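# Drape patch cord over both cable-manager fingers

## Task

Lay the patch cord across both fingers of the cable manager so it sits behind their tips and no stretch of it sags more than a little below the height of its plugs. The cord must stay there by itself once the robot lets go, and it must be at rest when checked. At no moment may the cord be driven into the solid body of a manager finger, a plug boot or the switch face. When finished, open the grippers and move them away.

## Robot and tools

Robot: two arms, left_arm and right_arm, each ending in a two-finger gripper. All positions and orientations use one scene frame: origin on the table top midway between the arms, +x out over the table, +z up, and left_arm on the +y side. The arm names do not tell you which side of a camera image an arm appears on. On a gripper, the fingers extend along its own +z axis and close along its own y axis. The reported end_effector_position is the point between the finger pads, roughly 1 cm short of the fingertips.

Row format (used by both motion tools): always 16 numbers, even if only one arm should move. First 8 for left_arm: x, y, z (metres, scene frame), qw, qx, qy, qz (orientation quaternion, w first, scene frame), opening. Then the same 8 for right_arm. x, y, z and the quaternion are an absolute target pose for that gripper, not an offset. Opening runs from -1 (closed) to +1 (fully open, 0.094 m). To hold something, command an opening about 0.03 below its grip_measured reading; a smaller gap grips more gently. To keep an arm still, repeat its last reported position and quaternion exactly, with the opening it should keep. To keep an orientation steady, reuse the same target quaternion rather than copying the slightly drifting reported one.

execute_actions: argument actions is a list holding zero or one item. Empty list: just report the current state. An item with rows (1 to 15 rows of 16 numbers) and optional steps (1 to 15, default 15): each row is applied for one control step of 1/30 s, and the last row repeats to fill the remaining steps. An item with only steps (up to 300): a pause counted from the previous result, including your reply time. Optional pictures (true/false) controls whether camera images come back; by default they do. A call whose target lies more than 0.6 m from the arm's last reported position along any gripper axis is refused and nothing is sent.

move: argument target is one 16-number row (absolute poses, as above); optional speed in m/s, 0.002 to 0.5, default 0.25, with rotation capped at twice that in rad/s. Both grippers travel straight lines that finish together, lasting 0.5 to 10 s; a longer path is cut off at 10 s before arriving. The opening is sent when the move begins. Paths do not avoid obstacles or the other arm, and a gripper can lag, wander, or overshoot speed, especially near full reach. Faster moves and targets placed deeper past a contact press harder. The result adds a move: line giving the ending (done, off_target, moving, held, fault) and any limits that acted, plus each gripper's remaining distance to its target. If only one arm is named, the other finished fine. held means a safety check stopped that arm's final step; limits=paced means the commanded pose was clipped; limits=held means some steps were blocked on the way, after which the arm may jump faster than speed.

wait: seconds, 0 to 10. The scene runs with no new command; the arm keeps driving to its last clipped pose.

zoom_image: camera (cam_head_left or cam_head_right) and region [x0, y0, x1, y1] in pixels of that camera's 896x504 image, origin top-left, at most 504 by 504. Returns an enlarged view.

finished_scene: scene (integer).

Motion behaviour: every control step, the commanded pose is clipped to within 70 mm and 16 degrees of the gripper's measured pose, then reached by damped inverse kinematics that favours position over orientation. A far target therefore needs several actions; after an action, the arm only continues to its last clipped pose. Arms often stop a centimetre or more off target, usually low, and reported positions get less accurate at long reach. Elbows cannot fully straighten. Joint limits (rad): waist -2.618 to 3.054, shoulder 0 to 3.142, elbow 0 to 3.142, wrist pitch -1.571 to 1.571, wrist yaw -1.571 to 1.571, wrist roll -2.094 to 2.094. The simulation keeps running while you compose a reply.

Result lines: the state line shows each gripper's position and quaternion (left_arm | right_arm). grip_measured gives finger opening on the command scale (accurate to about 1 mm); the last Joint positions value is the opening in metres. Joint torques are total drive outputs, nonzero even in free air, offset and noisy. Hand target shows where the controller is currently steering each gripper. HELD marks steps where your row was partly or wholly not sent; a pose unreachable line means the clearance check altered or blocked that arm's command. MOTOR HOT warns from 75 °C; an OVER-TEMPERATURE FAULT stops an arm (at 100 °C the arm drops). Avoid holding loads longer than needed. A FAULT line can cut short a move or wait.

Cameras: cam_head_left and cam_head_right are head-mounted, with calibration (pinhole plus radial distortion, world-to-camera transforms) given up front; actual poses may be slightly off.

Avoid: ramming the cord into a manager finger, plug boot or switch face; arms striking or pressing each other; knocking anything off the table; drops, slips and hard impacts. Loose objects may occasionally get a small external push, so check the cord has stopped moving before finishing.

Each tool is called after "Emit:" as name([rows], argument=value, ...), one row to a line, values as JSON.

## Session

Emit:
execute_actions(actions=[])

Scene clock: 0.00 s of 5233.50 s.
left_arm: end_effector_position=(+0.3236, +0.1416, +0.2539) grip_measured=+1.000 end_effector_quat_wxyz=(+0.527, +0.146, +0.733, -0.406) | right_arm: end_effector_position=(+0.4804, -0.5834, +0.3613) grip_measured=+1.000 end_effector_quat_wxyz=(+0.248, +0.074, +0.702, -0.664)
Joint positions: left_arm=[-0.369  0.95   0.509  0.318  0.334 -0.419  0.094] | right_arm=[-0.268  1.882  1.604  0.284  0.998 -1.114  0.094]
Joint velocities: left_arm=[ 0.002  0.012 -0.002 -0.051  0.037 -0.022  0.   ] | right_arm=[-0.002 -0.002 -0.007  0.007 -0.051  0.007  0.   ]
Joint torques (N m, as the arm reports them, + toward a larger angle): no reading
Motor temperatures (°C, as the motors report them): left_arm=[22 24 24 24 26 25] | right_arm=[25 24 23 24 26 24]
Hand target (left_arm): +0.323, +0.142, +0.253; +0.525, +0.146, +0.734, -0.404
Hand target (right_arm): +0.477, -0.582, +0.373; +0.260, +0.084, +0.695, -0.665

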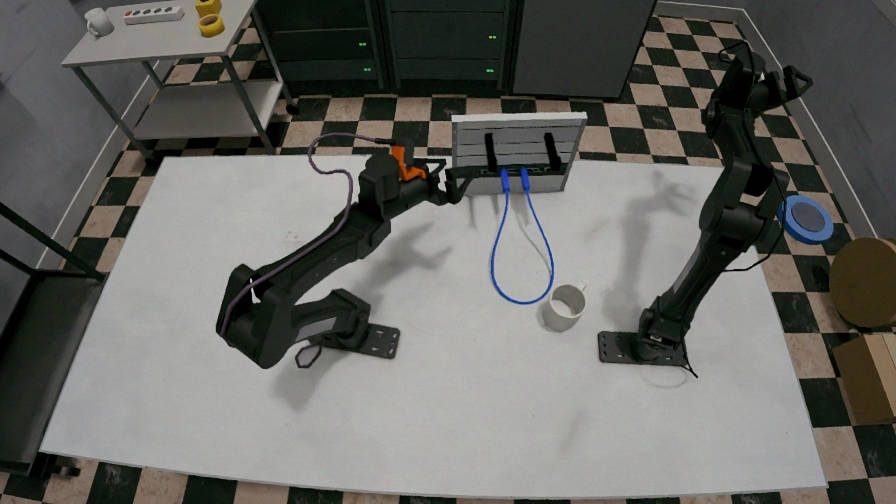

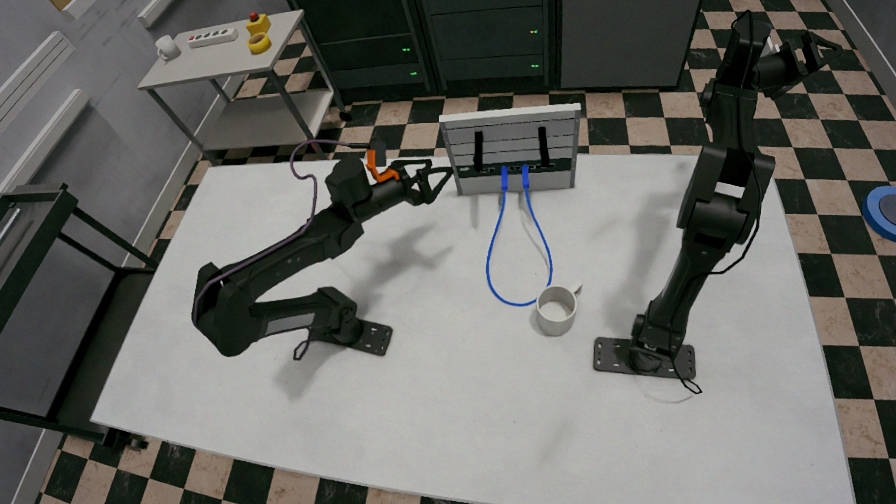

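Emit:
zoom_image(camera="cam_head_left", region=[430, 95, 610, 335])

Emit:
zoom_image(camera="cam_head_right", region=[430, 95, 610, 335])

Region (430, 95, 610, 335) of cam_head_left's 896x504 image, scaled by 2.100, with more detail than that image has; it fills the left 378 columns of this view, and the rest is white.

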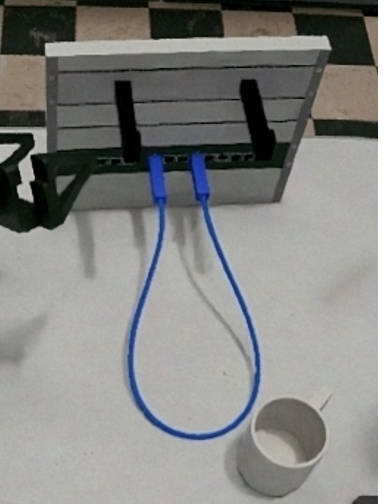

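Region (430, 95, 610, 335) of cam_head_right's 896x504 image, scaled by 2.100, with more detail than that image has; it fills the left 378 columns of this view, and the rest is white.

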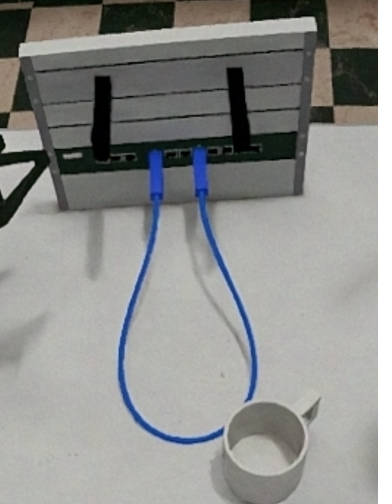

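Emit:
zoom_image(camera="cam_head_left", region=[470, 120, 580, 200])

Emit:
zoom_image(camera="cam_head_right", region=[460, 120, 570, 200])

Region (470, 120, 580, 200) of cam_head_left's 896x504 image, scaled by 4.582, with more detail than that image has; it fills the top 367 rows of this view, and the rest is white.

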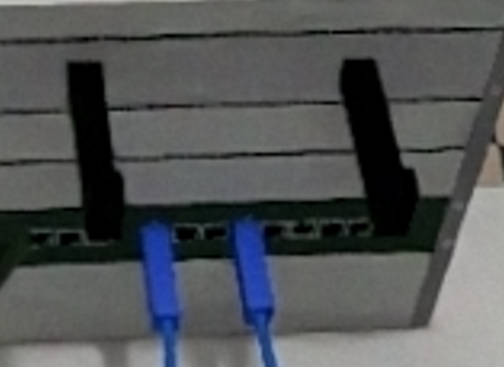

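Region (460, 120, 570, 200) of cam_head_right's 896x504 image, scaled by 4.582, with more detail than that image has; it fills the top 367 rows of this view, and the rest is white.

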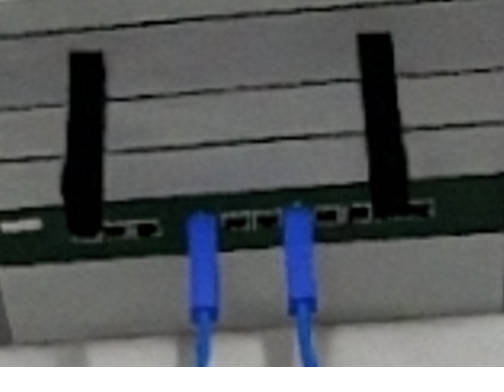

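Emit:
move(target=[0.185,0.075,0.10,0,0,1,0,0, 0.19,-0.066,0.14,0,0,1,0,0], speed=0.3)

Scene clock: 19.03 s of 5233.50 s.
left_arm: end_effector_position=(+0.2076, +0.0761, +0.1133) grip_measured=+0.002 end_effector_quat_wxyz=(+0.067, +0.022, +0.996, -0.061) | right_arm: end_effector_position=(+0.2273, -0.1187, +0.1689) grip_measured=+0.002 end_effector_quat_wxyz=(+0.039, -0.019, +0.995, -0.088)
Joint positions: left_arm=[-0.951  1.633  1.297 -1.063 -0.06  -1.048  0.047] | right_arm=[ 0.864  1.559  1.443 -1.527  0.179  0.782  0.047]
Joint velocities: left_arm=[-0.002  0.022  0.012 -0.007 -0.022  0.066  0.001] | right_arm=[-0.017  0.007 -0.012  0.037 -0.007  0.022 -0.001]
Joint torques (N m, as the arm reports them, + toward a larger angle): left_arm=[-0.1  -7.91  5.88  0.84 -0.11  0.04] | right_arm=[-0.91 -6.16  6.21  0.02  0.25 -0.02]
Motor temperatures (°C, as the motors report them): left_arm=[22 25 28 27 26 25] | right_arm=[25 33 27 26 26 24]
Hand target (left_arm): +0.207, +0.078, +0.115; +0.069, +0.023, +0.995, -0.061
Hand target (right_arm): +0.230, -0.122, +0.171; +0.044, -0.015, +0.995, -0.090
Off the commanded pose (left_arm): 0.026 m, 11 deg.
Off the commanded pose (right_arm): 0.071 m, 11 deg.
After step 90, 13.07 s passed at rest.
move: held (left_arm, right_arm); limits=held; held on 13 of 89 steps (left_arm, right_arm), including the last (left_arm, right_arm)
pose unreachable (left arm): on one or more control steps of this call this arm could not follow its commanded pose, so it was not sent that pose on those steps. On the call's last step it was still not sent that pose. It may still have moved: this result reports where it is.
cause: the commanded pose would bring a part of the arm too close to another arm (this arm's wrist (the part past joint 4) and the other arm's wrist (the part past joint 4)).
pose unreachable (right arm): on one or more control steps of this call this arm could not follow its commanded pose, so it was not sent that pose on those steps. On the call's last step it was still not sent that pose. It may still have moved: this result reports where it is.
cause: the commanded pose would bring a part of the arm too close to another arm (this arm's wrist (the part past joint 4) and the other arm's wrist (the part past joint 4)).

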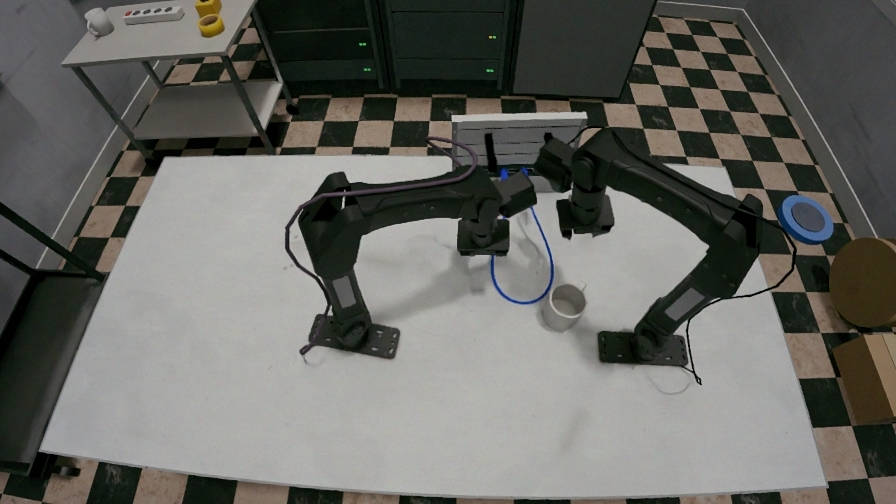

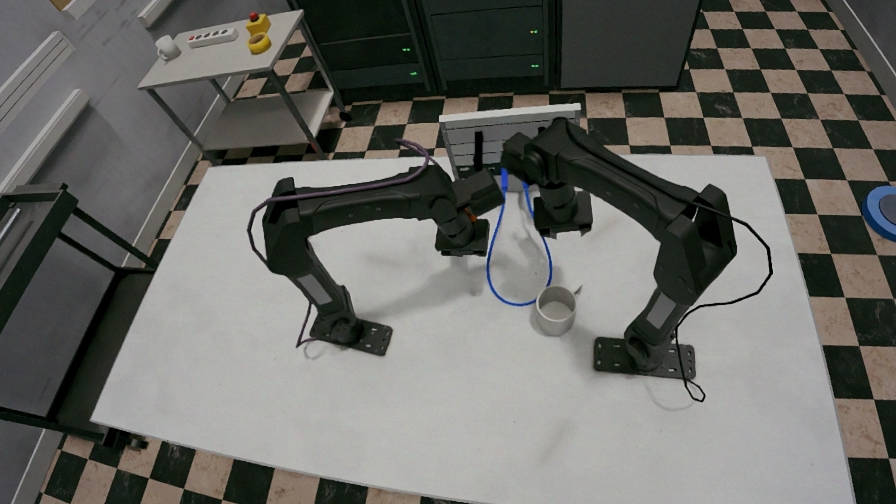

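Emit:
move(target=[0.185,0.075,0.05,0,0,1,0,-0.2, 0.2,-0.26,0.2,0,0,0.94,0.342,0])

Emit:
zoom_image(camera="cam_head_right", region=[400, 160, 640, 340])

Scene clock: 23.67 s of 5233.50 s.
left_arm: end_effector_position=(+0.1909, +0.0726, +0.0590) grip_measured=-0.198 end_effector_quat_wxyz=(+0.008, -0.000, +1.000, -0.012) | right_arm: end_effector_position=(+0.2023, -0.2627, +0.1974) grip_measured=+0.002 end_effector_quat_wxyz=(+0.128, +0.054, +0.967, +0.213)
Joint positions: left_arm=[-0.971  1.784  1.266 -1.024 -0.004 -1.118  0.038] | right_arm=[-0.384  1.04   1.111 -1.554 -0.495 -0.301  0.047]
Joint velocities: left_arm=[-0.017  0.007  0.012  0.037 -0.051 -0.037  0.001] | right_arm=[ 0.002  0.002  0.007  0.037 -0.095  0.007  0.001]
Joint torques (N m, as the arm reports them, + toward a larger angle): left_arm=[-0.86 -6.81  4.66  0.6   0.04 -0.09] | right_arm=[-0.82 -3.46  4.66  0.24 -0.53 -0.05]
Motor temperatures (°C, as the motors report them): left_arm=[22 26 28 26 26 25] | right_arm=[25 32 27 26 26 24]
Hand target (left_arm): +0.185, +0.075, +0.050; -0.000, -0.000, +1.000, -0.000
Hand target (right_arm): +0.198, -0.259, +0.198; +0.133, +0.053, +0.965, +0.220
Off the commanded pose (left_arm): 0.011 m, 2 deg.
Off the commanded pose (right_arm): 0.004 m, 22 deg; orientation clipped at the last step of the last action.
joint sent to its limit (right arm) — the command would take joint 4 (wrist pitch) past its lower limit, so that joint was sent only as far as its limit.
move: off_target (left_arm, right_arm); limits=paced

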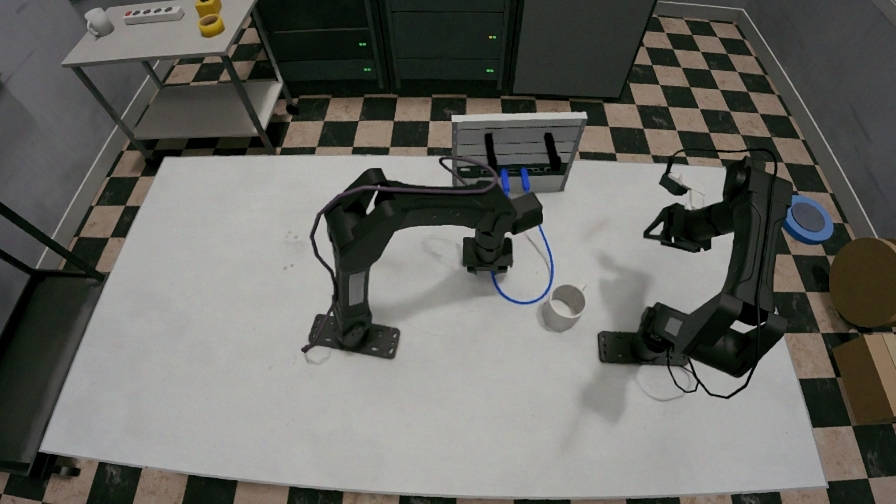

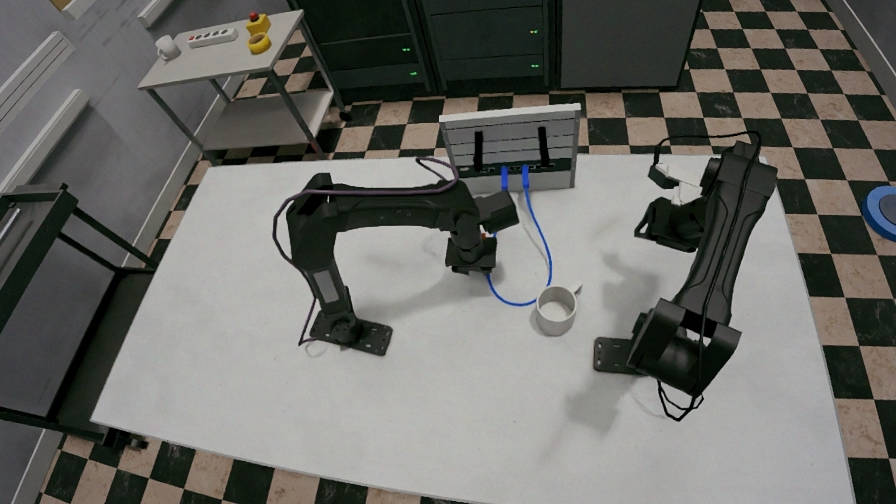

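Region (400, 160, 640, 340) of cam_head_right's 896x504 image, scaled by 2.100, with more detail than that image has; it fills the top 378 rows of this view, and the rest is white.

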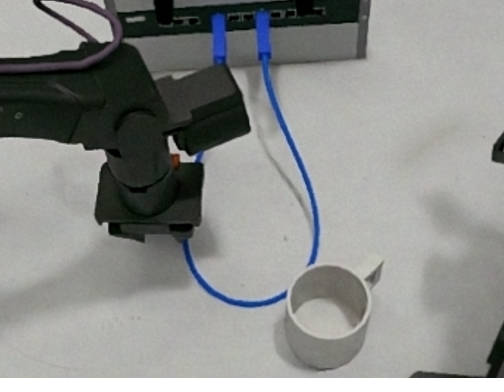

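Emit:
move(target=[0.183,0.075,0.004,0,0,1,0,-0.2, 0.2,-0.26,0.2,0.128,0.054,0.967,0.213,0], speed=0.06)

Scene clock: 25.70 s of 5233.50 s.
left_arm: end_effector_position=(+0.1886, +0.0722, +0.0125) grip_measured=-0.198 end_effector_quat_wxyz=(+0.007, +0.000, +1.000, -0.010) | right_arm: end_effector_position=(+0.2021, -0.2632, +0.1971) grip_measured=+0.002 end_effector_quat_wxyz=(+0.127, +0.059, +0.967, +0.212)
Joint positions: left_arm=[-0.978  1.85   1.152 -0.849 -0.004 -1.124  0.038] | right_arm=[-0.384  1.04   1.111 -1.554 -0.491 -0.292  0.047]
Joint velocities: left_arm=[ 0.002 -0.017  0.002  0.051 -0.022 -0.022 -0.001] | right_arm=[-0.007  0.007  0.002 -0.022 -0.007 -0.022 -0.001]
Joint torques (N m, as the arm reports them, + toward a larger angle): left_arm=[-0.78 -7.09  4.39  0.6   0.01 -0.1 ] | right_arm=[ 0.94 -2.54  6.33  0.23 -0.33  0.05]
Motor temperatures (°C, as the motors report them): left_arm=[22 26 28 26 26 25] | right_arm=[25 31 27 26 26 24]
Hand target (left_arm): +0.183, +0.075, +0.004; -0.000, +0.000, +1.000, +0.000
Hand target (right_arm): +0.200, -0.260, +0.200; +0.128, +0.054, +0.967, +0.213
Off the commanded pose (left_arm): 0.011 m, 1 deg.
Off the commanded pose (right_arm): 0.005 m, 1 deg.
joint sent to its limit (right arm) — the command would take joint 4 (wrist pitch) past its lower limit, so that joint was sent only as far as its limit.
move: off_target (left_arm)

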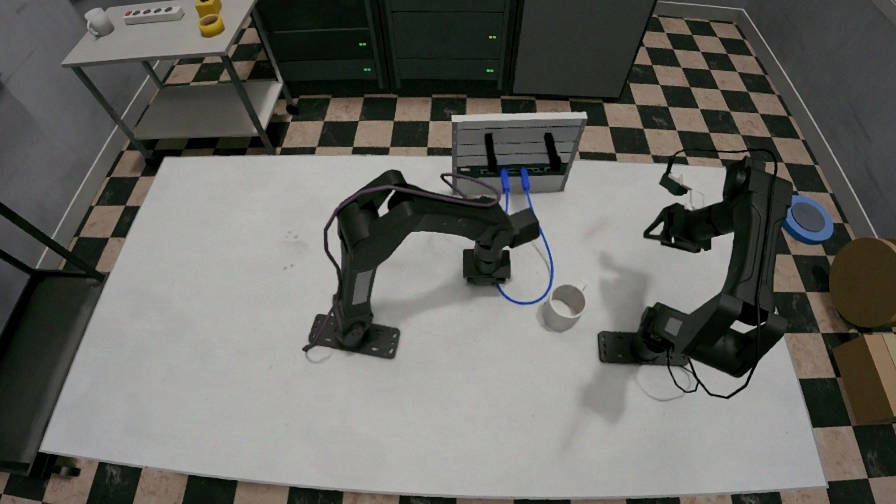

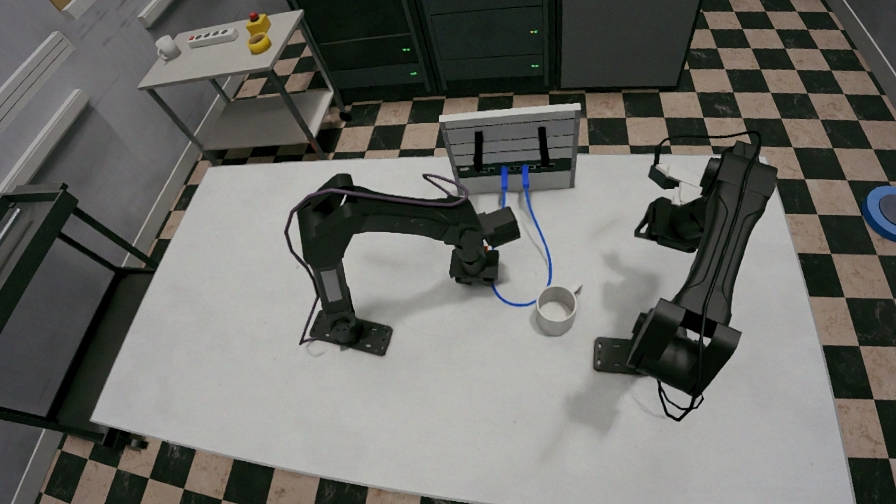

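Emit:
move(target=[0.183,0.075,0.001,0,0,1,0,-0.92, 0.2,-0.26,0.2,0.128,0.054,0.967,0.213,0], speed=0.06)

Scene clock: 27.17 s of 5233.50 s.
left_arm: end_effector_position=(+0.1901, +0.0691, +0.0126) grip_measured=-0.918 end_effector_quat_wxyz=(+0.010, +0.000, +1.000, -0.016) | right_arm: end_effector_position=(+0.2021, -0.2634, +0.1970) grip_measured=+0.002 end_effector_quat_wxyz=(+0.126, +0.059, +0.967, +0.211)
Joint positions: left_arm=[-0.978  1.85   1.152 -0.835 -0.004 -1.124  0.004] | right_arm=[-0.384  1.04   1.111 -1.554 -0.49  -0.291  0.047]
Joint velocities: left_arm=[-0.012 -0.007 -0.012 -0.022  0.037  0.037  0.002] | right_arm=[ 0.007  0.002  0.012  0.022  0.022 -0.022  0.   ]
Joint torques (N m, as the arm reports them, + toward a larger angle): left_arm=[-0.85 -6.77  3.95  0.62  0.02 -0.08] | right_arm=[ 0.97 -2.56  6.33  0.24 -0.35  0.03]
Motor temperatures (°C, as the motors report them): left_arm=[22 26 28 26 26 25] | right_arm=[25 30 27 25 26 24]
Hand target (left_arm): +0.183, +0.075, +0.001; +0.000, -0.000, +1.000, +0.000
Hand target (right_arm): +0.200, -0.260, +0.200; +0.128, +0.054, +0.967, +0.213
Off the commanded pose (left_arm): 0.015 m, 2 deg.
Off the commanded pose (right_arm): 0.005 m, 1 deg.
joint sent to its limit (right arm) — the command would take joint 4 (wrist pitch) past its lower limit, so that joint was sent only as far as its limit.
move: off_target (left_arm)

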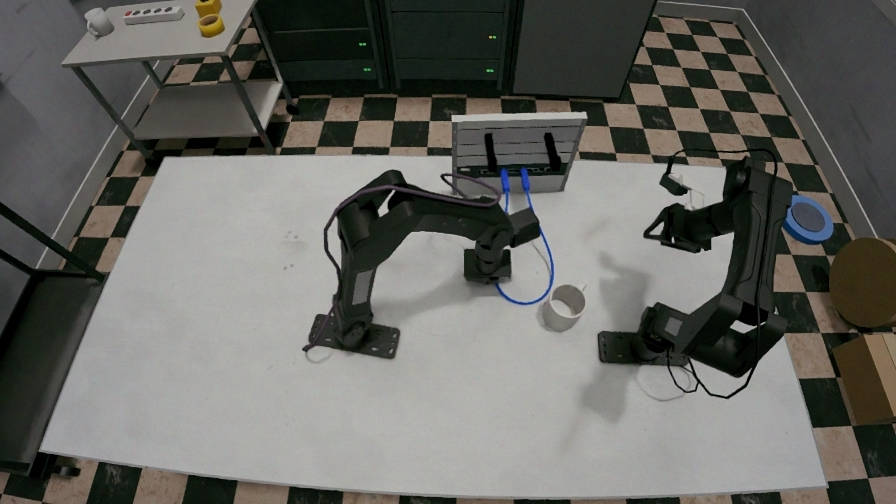

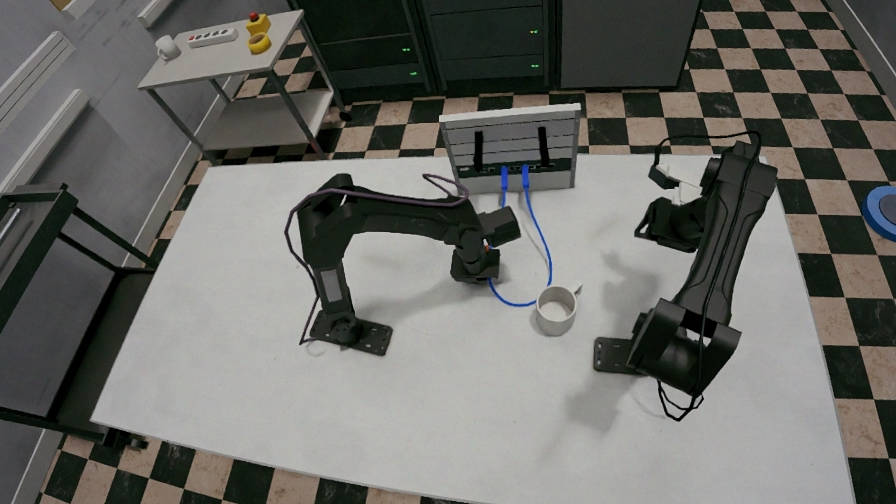

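Emit:
move(target=[0.18,0.11,0.04,0,0,1,0,-0.96, 0.2,-0.26,0.2,0.128,0.054,0.967,0.213,0], speed=0.08)

Emit:
zoom_image(camera="cam_head_right", region=[400, 160, 640, 340])

Scene clock: 28.93 s of 5233.50 s.
left_arm: end_effector_position=(+0.1823, +0.1014, +0.0385) grip_measured=-0.958 end_effector_quat_wxyz=(+0.005, -0.001, +1.000, -0.006) | right_arm: end_effector_position=(+0.2020, -0.2636, +0.1969) grip_measured=+0.002 end_effector_quat_wxyz=(+0.126, +0.059, +0.968, +0.211)
Joint positions: left_arm=[-0.954  1.715  1.097 -0.939 -0.004 -1.103  0.002] | right_arm=[-0.384  1.04   1.111 -1.554 -0.489 -0.291  0.047]
Joint velocities: left_arm=[-0.002  0.002  0.012 -0.11  -0.037 -0.081  0.   ] | right_arm=[-0.007 -0.007 -0.002 -0.066 -0.066  0.022  0.   ]
Joint torques (N m, as the arm reports them, + toward a larger angle): left_arm=[ 0.66 -8.91  4.22  0.35  0.    0.14] | right_arm=[ 0.94 -2.54  6.28  0.25 -0.36  0.04]
Motor temperatures (°C, as the motors report them): left_arm=[22 27 27 26 26 25] | right_arm=[25 30 27 25 26 24]
Hand target (left_arm): +0.180, +0.110, +0.039; -0.000, -0.000, +1.000, -0.000
Hand target (right_arm): +0.200, -0.260, +0.200; +0.128, +0.054, +0.967, +0.213
Off the commanded pose (left_arm): 0.009 m, 1 deg.
Off the commanded pose (right_arm): 0.005 m, 1 deg.
joint sent to its limit (right arm) — the command would take joint 4 (wrist pitch) past its lower limit, so that joint was sent only as far as its limit.
move: done

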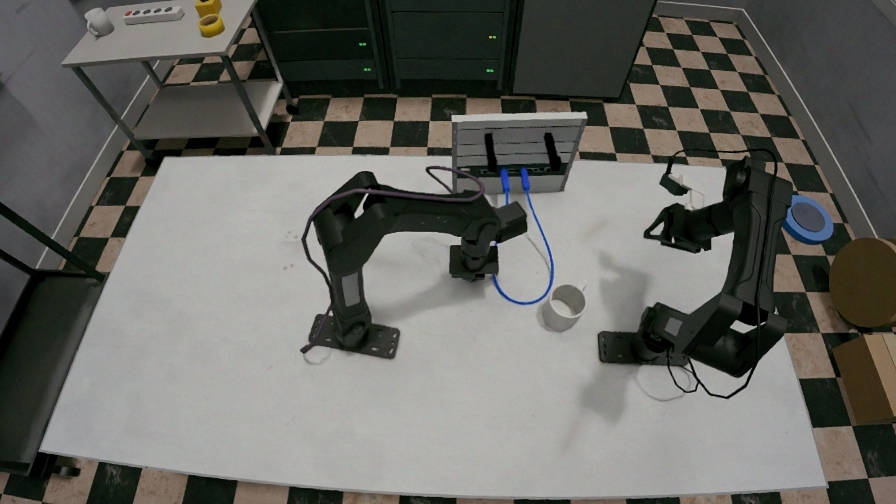

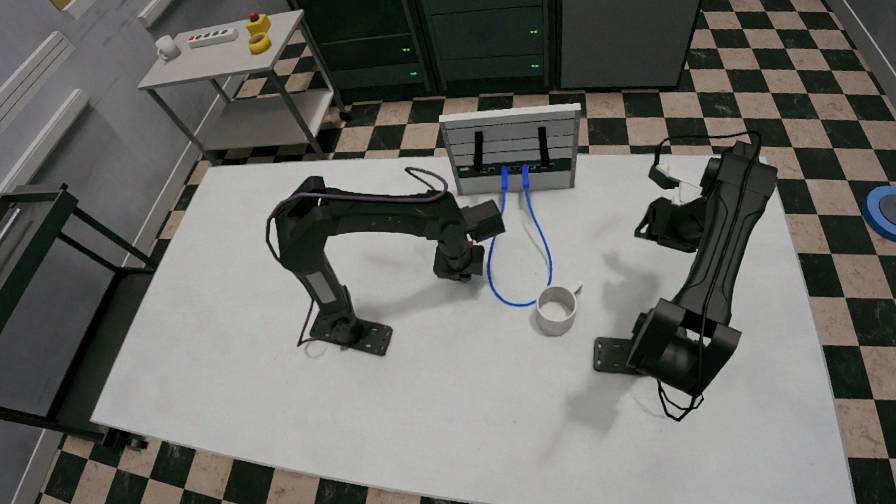

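Region (400, 160, 640, 340) of cam_head_right's 896x504 image, scaled by 2.100, with more detail than that image has; it fills the top 378 rows of this view, and the rest is white.

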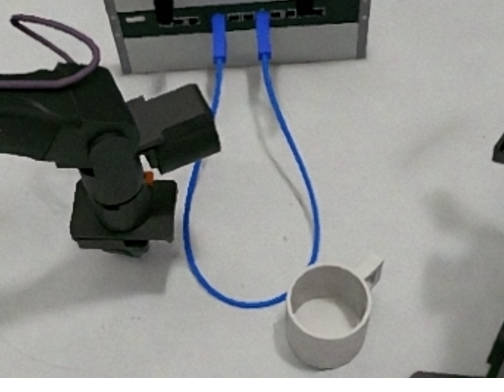

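Emit:
move(target=[0.18,0.055,0.045,0,0,1,0,0.2, 0.2,-0.26,0.2,0.128,0.054,0.967,0.213,0], speed=0.1)

Emit:
zoom_image(camera="cam_head_right", region=[400, 200, 600, 340])

Emit:
zoom_image(camera="cam_head_left", region=[400, 200, 600, 340])

Scene clock: 33.40 s of 5233.50 s.
left_arm: end_effector_position=(+0.1822, +0.0575, +0.0465) grip_measured=+0.198 end_effector_quat_wxyz=(+0.005, +0.001, +1.000, -0.006) | right_arm: end_effector_position=(+0.2019, -0.2637, +0.1968) grip_measured=+0.002 end_effector_quat_wxyz=(+0.126, +0.059, +0.968, +0.210)
Joint positions: left_arm=[-1.014  1.846  1.293 -1.002 -0.003 -1.158  0.056] | right_arm=[-0.384  1.04   1.111 -1.554 -0.488 -0.291  0.047]
Joint velocities: left_arm=[-0.007 -0.012  0.017  0.007 -0.007 -0.037  0.   ] | right_arm=[-0.002  0.002  0.007 -0.066 -0.066 -0.007 -0.001]
Joint torques (N m, as the arm reports them, + toward a larger angle): left_arm=[-0.67 -7.2   7.12  0.38  0.01 -0.11] | right_arm=[ 0.91 -2.54  6.31  0.25 -0.36  0.03]
Motor temperatures (°C, as the motors report them): left_arm=[22 28 27 25 26 25] | right_arm=[25 28 27 25 26 24]
Hand target (left_arm): +0.180, +0.055, +0.045; -0.000, -0.000, +1.000, -0.000
Hand target (right_arm): +0.200, -0.260, +0.200; +0.128, +0.054, +0.967, +0.213
Off the commanded pose (left_arm): 0.004 m, 1 deg.
Off the commanded pose (right_arm): 0.005 m, 1 deg.
joint sent to its limit (right arm) — the command would take joint 4 (wrist pitch) past its lower limit, so that joint was sent only as far as its limit.
move: done

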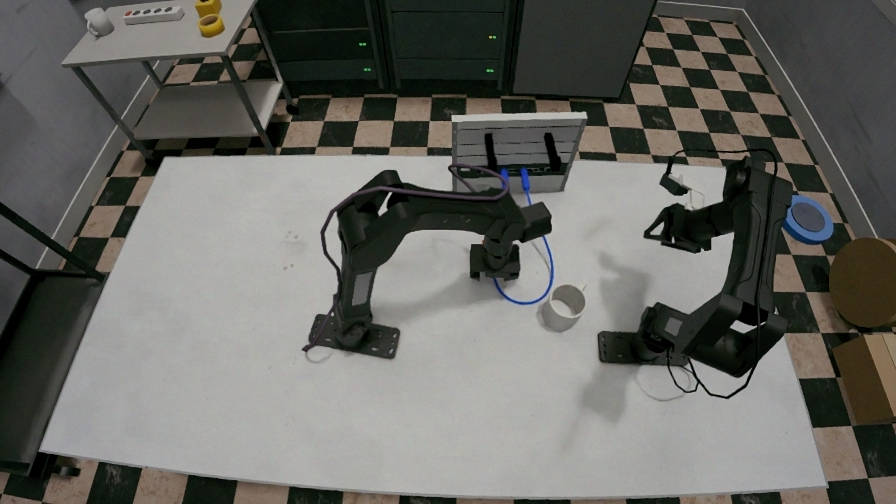

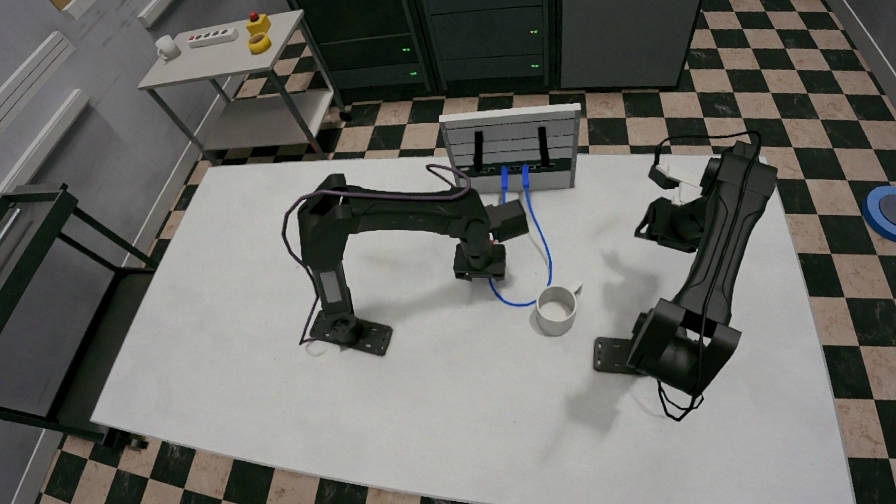

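Region (400, 200, 600, 340) of cam_head_right's 896x504 image, scaled by 2.520, with more detail than that image has; it fills the top 353 rows of this view, and the rest is white.

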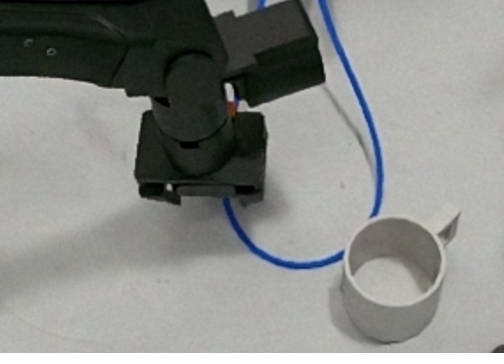

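Region (400, 200, 600, 340) of cam_head_left's 896x504 image, scaled by 2.520, with more detail than that image has; it fills the top 353 rows of this view, and the rest is white.

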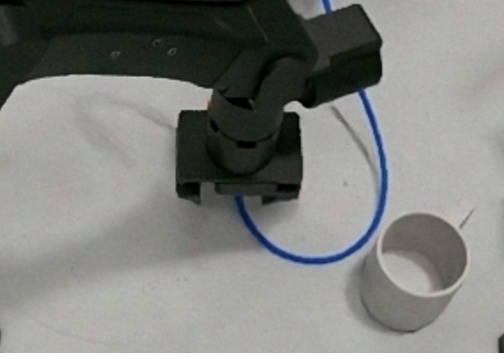

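Cord is between the fingers. Descending and closing.

Emit:
move(target=[0.18,0.052,0.003,0,0,1,0,0.2, 0.2,-0.26,0.2,0.128,0.054,0.967,0.213,0], speed=0.08)

Emit:
move(target=[0.18,0.052,0.003,0,0,1,0,-0.95, 0.2,-0.26,0.2,0.128,0.054,0.967,0.213,0], speed=0.08)

Scene clock: 35.20 s of 5233.50 s.
left_arm: end_effector_position=(+0.1860, +0.0485, +0.0124) grip_measured=+0.198 end_effector_quat_wxyz=(+0.007, -0.000, +1.000, -0.012) | right_arm: end_effector_position=(+0.2019, -0.2639, +0.1967) grip_measured=+0.002 end_effector_quat_wxyz=(+0.126, +0.059, +0.968, +0.210)
Joint positions: left_arm=[-1.014  1.918  1.243 -0.869 -0.003 -1.161  0.056] | right_arm=[-0.384  1.04   1.111 -1.554 -0.487 -0.291  0.047]
Joint velocities: left_arm=[ 0.002 -0.002  0.012  0.037 -0.095  0.022  0.001] | right_arm=[-0.007 -0.002 -0.007 -0.022 -0.022  0.066 -0.001]
Joint torques (N m, as the arm reports them, + toward a larger angle): left_arm=[-0.81 -7.54  4.5   0.58  0.   -0.08] | right_arm=[ 0.92 -2.56  6.31  0.22 -0.38  0.04]
Motor temperatures (°C, as the motors report them): left_arm=[22 28 27 25 26 25] | right_arm=[25 28 27 25 26 24]
Hand target (left_arm): +0.180, +0.052, +0.003; +0.000, +0.000, +1.000, -0.000
Hand target (right_arm): +0.200, -0.260, +0.200; +0.128, +0.054, +0.967, +0.213
Off the commanded pose (left_arm): 0.012 m, 2 deg.
Off the commanded pose (right_arm): 0.005 m, 1 deg.
joint sent to its limit (right arm) — the command would take joint 4 (wrist pitch) past its lower limit, so that joint was sent only as far as its limit.
move: off_target (left_arm)

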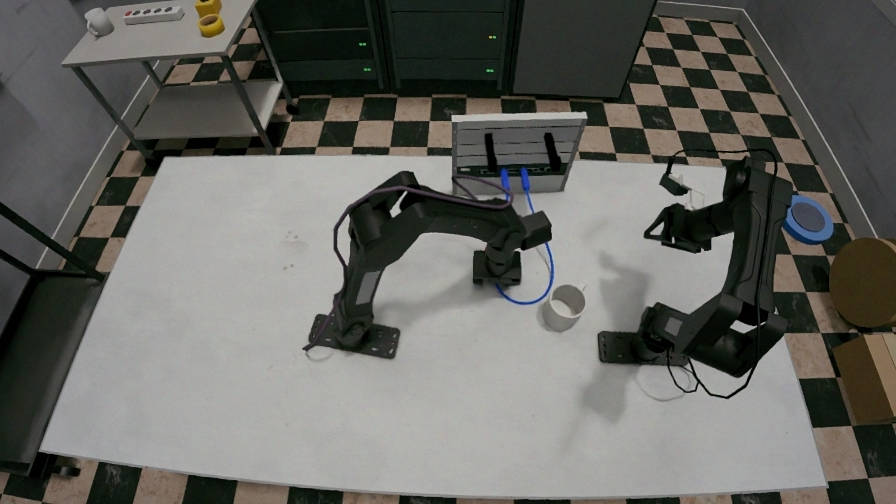

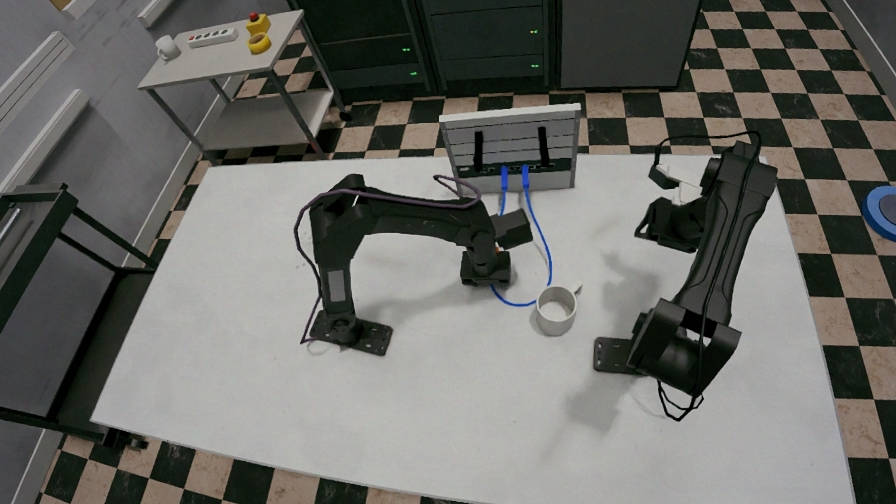

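Scene clock: 35.90 s of 5233.50 s.
left_arm: end_effector_position=(+0.1860, +0.0484, +0.0124) grip_measured=-0.909 end_effector_quat_wxyz=(+0.007, -0.000, +1.000, -0.012) | right_arm: end_effector_position=(+0.2018, -0.2640, +0.1966) grip_measured=+0.002 end_effector_quat_wxyz=(+0.126, +0.059, +0.968, +0.209)
Joint positions: left_arm=[-1.014  1.918  1.243 -0.869 -0.003 -1.161  0.004] | right_arm=[-0.384  1.04   1.111 -1.554 -0.486 -0.291  0.047]
Joint velocities: left_arm=[-0.007  0.002 -0.012 -0.007  0.051 -0.11  -0.001] | right_arm=[-0.002  0.002 -0.007  0.007 -0.037  0.022  0.   ]
Joint torques (N m, as the arm reports them, + toward a larger angle): left_arm=[-0.89 -7.6   4.41  0.6   0.02 -0.09] | right_arm=[ 0.92 -2.54  6.31  0.24 -0.39  0.04]
Motor temperatures (°C, as the motors report them): left_arm=[22 28 27 25 26 25] | right_arm=[25 28 27 25 26 24]
Hand target (left_arm): +0.180, +0.052, +0.003; -0.000, -0.000, +1.000, +0.000
Hand target (right_arm): +0.200, -0.260, +0.200; +0.128, +0.054, +0.967, +0.213
Off the commanded pose (left_arm): 0.012 m, 2 deg.
Off the commanded pose (right_arm): 0.006 m, 1 deg.
joint sent to its limit (right arm) — the command would take joint 4 (wrist pitch) past its lower limit, so that joint was sent only as far as its limit.
move: off_target (left_arm)

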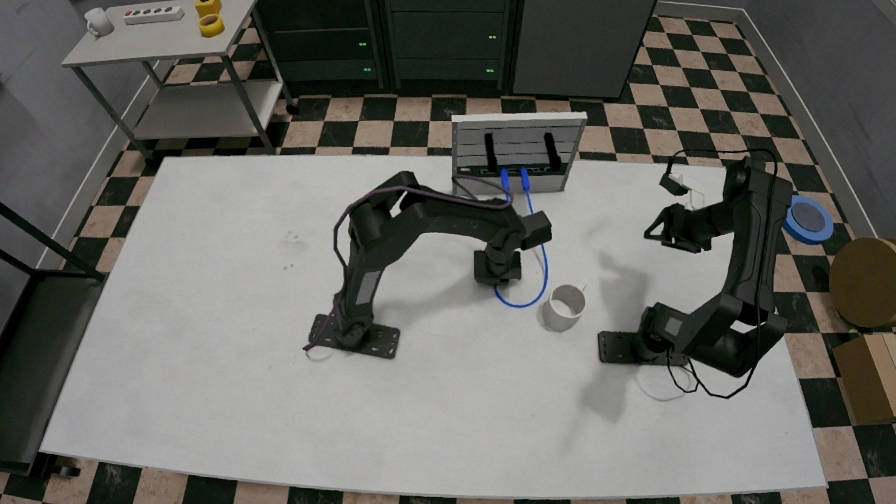

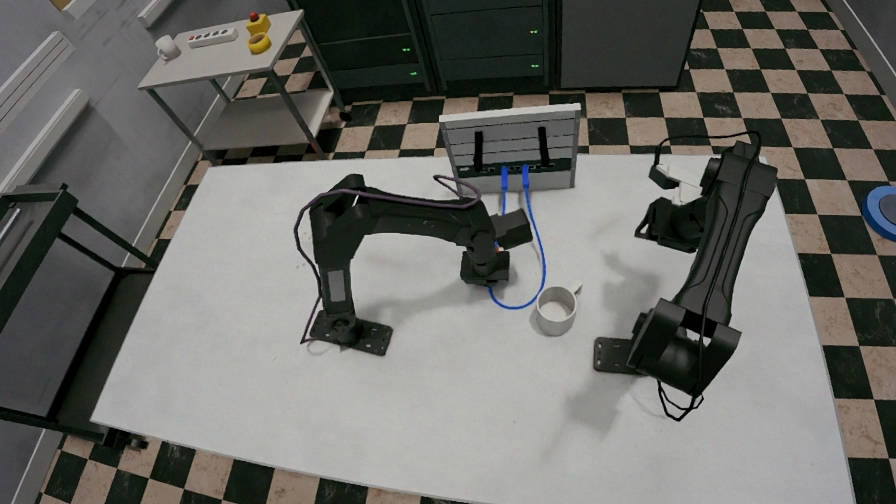

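Emit:
move(target=[0.185,0.10,0.02,0,0,0.966,-0.259,-0.95, 0.2,-0.22,0.15,0,0,0.985,0.174,0], speed=0.08)

Scene clock: 40.80 s of 5233.50 s.
left_arm: end_effector_position=(+0.1944, +0.0905, +0.0240) grip_measured=-0.909 end_effector_quat_wxyz=(+0.018, -0.001, +0.964, -0.266) | right_arm: end_effector_position=(+0.1996, -0.2217, +0.1559) grip_measured=+0.002 end_effector_quat_wxyz=(+0.009, +0.001, +0.985, +0.173)
Joint positions: left_arm=[-0.771  1.458  0.624 -0.273  0.287 -0.988  0.004] | right_arm=[ 0.022  1.152  1.046 -1.457 -0.348 -0.025  0.047]
Joint velocities: left_arm=[-0.012 -0.007 -0.012  0.007  0.081 -0.037  0.001] | right_arm=[ 0.002  0.002 -0.017  0.022 -0.022 -0.037 -0.   ]
Joint torques (N m, as the arm reports them, + toward a larger angle): left_arm=[ 0.45 -6.62  3.92  1.15  0.39  0.14] | right_arm=[ 0.84 -1.92  4.78  0.32 -0.2   0.05]
Motor temperatures (°C, as the motors report them): left_arm=[22 29 27 25 26 25] | right_arm=[25 27 27 25 26 24]
Hand target (left_arm): +0.185, +0.100, +0.020; +0.003, +0.001, +0.966, -0.259
Hand target (right_arm): +0.200, -0.220, +0.150; +0.001, -0.001, +0.985, +0.173
Off the commanded pose (left_arm): 0.014 m, 2 deg.
Off the commanded pose (right_arm): 0.006 m, 1 deg.
move: off_target (left_arm)

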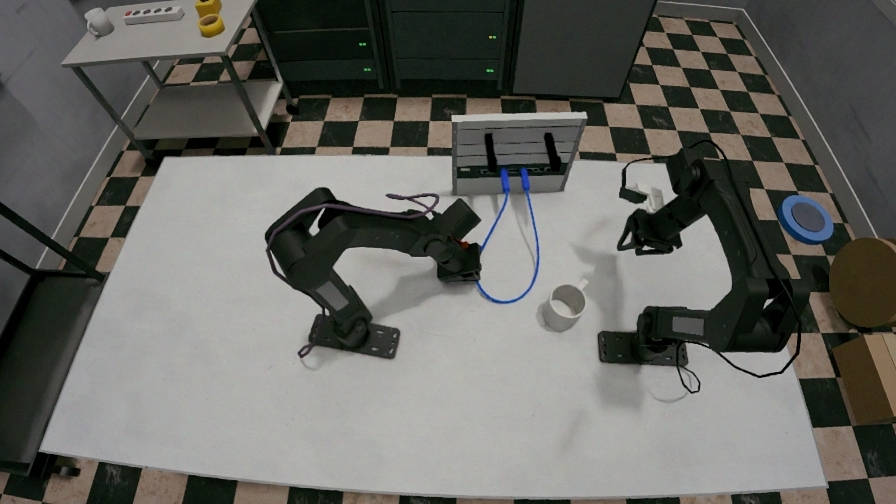

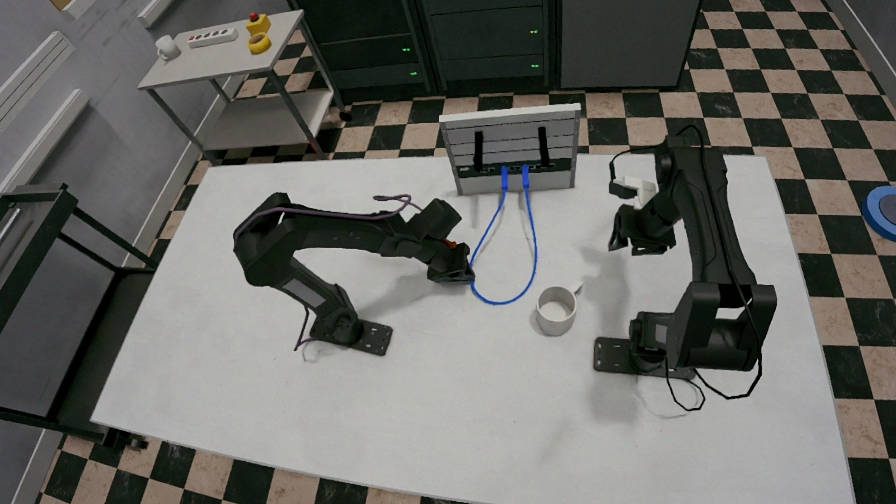

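Emit:
move(target=[0.185,0.10,0.02,0,0,0.966,-0.259,-0.95, 0.195,-0.035,0.055,0,0,0.992,0.13,0.0], speed=0.15)

Emit:
zoom_image(camera="cam_head_left", region=[430, 200, 630, 340])

Emit:
zoom_image(camera="cam_head_right", region=[430, 200, 630, 340])

Scene clock: 44.80 s of 5233.50 s.
left_arm: end_effector_position=(+0.1937, +0.0884, +0.0252) grip_measured=-0.909 end_effector_quat_wxyz=(+0.016, +0.001, +0.962, -0.271) | right_arm: end_effector_position=(+0.1893, -0.0475, +0.0479) grip_measured=+0.002 end_effector_quat_wxyz=(-0.012, +0.003, +0.993, +0.118)
Joint positions: left_arm=[-0.771  1.458  0.624 -0.266  0.298 -0.987  0.004] | right_arm=[ 0.918  1.5    0.889 -0.793 -0.17   0.887  0.047]
Joint velocities: left_arm=[-0.017  0.012 -0.002 -0.007  0.051 -0.022 -0.   ] | right_arm=[ 0.002 -0.007 -0.002  0.037 -0.022  0.037  0.   ]
Joint torques (N m, as the arm reports them, + toward a larger angle): left_arm=[ 0.61 -6.37  4.19  1.11  0.33  0.1 ] | right_arm=[ 0.7  -5.01  8.7   0.59  0.01  0.04]
Motor temperatures (°C, as the motors report them): left_arm=[22 29 27 25 26 25] | right_arm=[25 27 27 25 26 24]
Hand target (left_arm): +0.185, +0.099, +0.020; +0.000, -0.000, +0.966, -0.259
Hand target (right_arm): +0.198, -0.036, +0.055; +0.004, +0.000, +0.992, +0.130
Off the commanded pose (left_arm): 0.015 m, 2 deg.
Off the commanded pose (right_arm): 0.015 m, 2 deg.
move: off_target (left_arm, right_arm)

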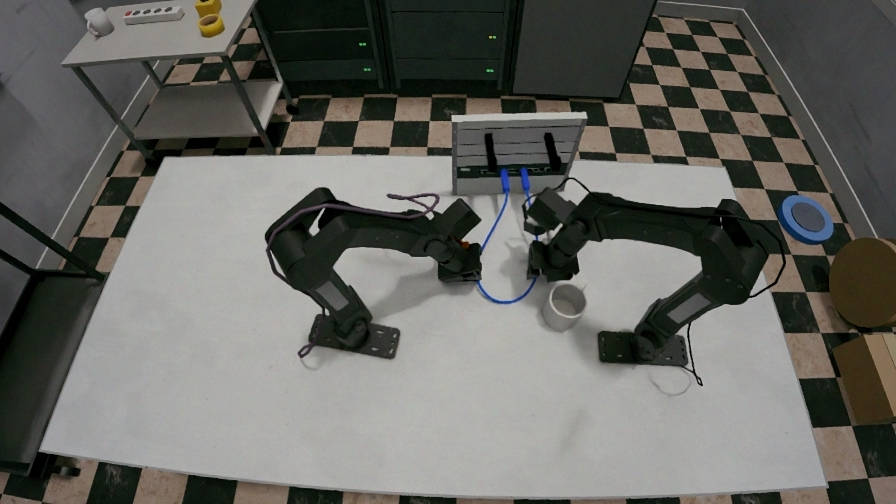

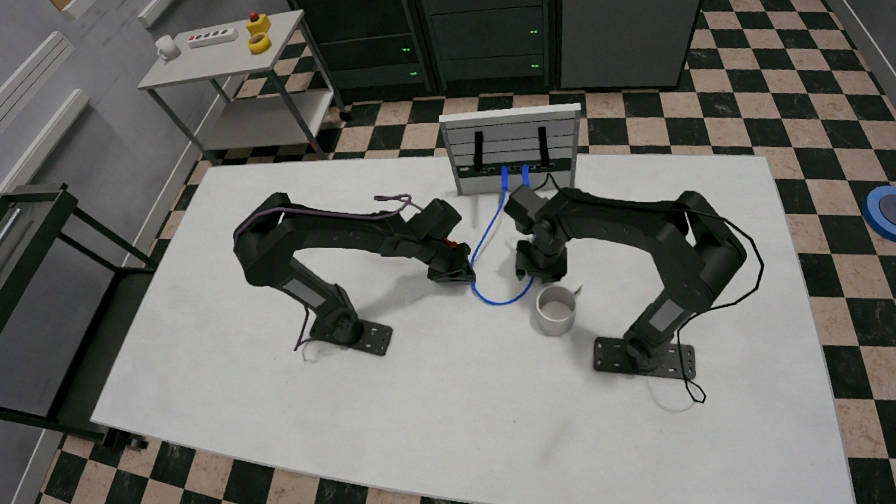

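Region (430, 200, 630, 340) of cam_head_left's 896x504 image, scaled by 2.520, with more detail than that image has; it fills the top 353 rows of this view, and the rest is white.

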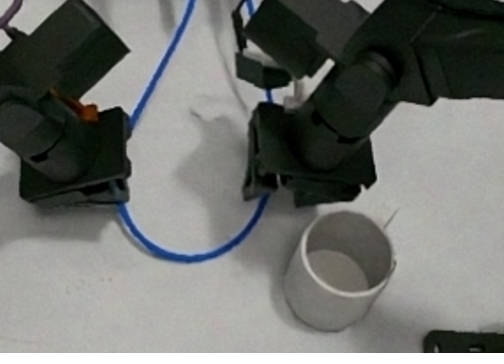

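Region (430, 200, 630, 340) of cam_head_right's 896x504 image, scaled by 2.520, with more detail than that image has; it fills the top 353 rows of this view, and the rest is white.

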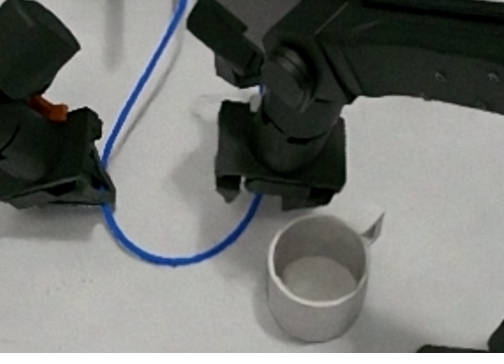

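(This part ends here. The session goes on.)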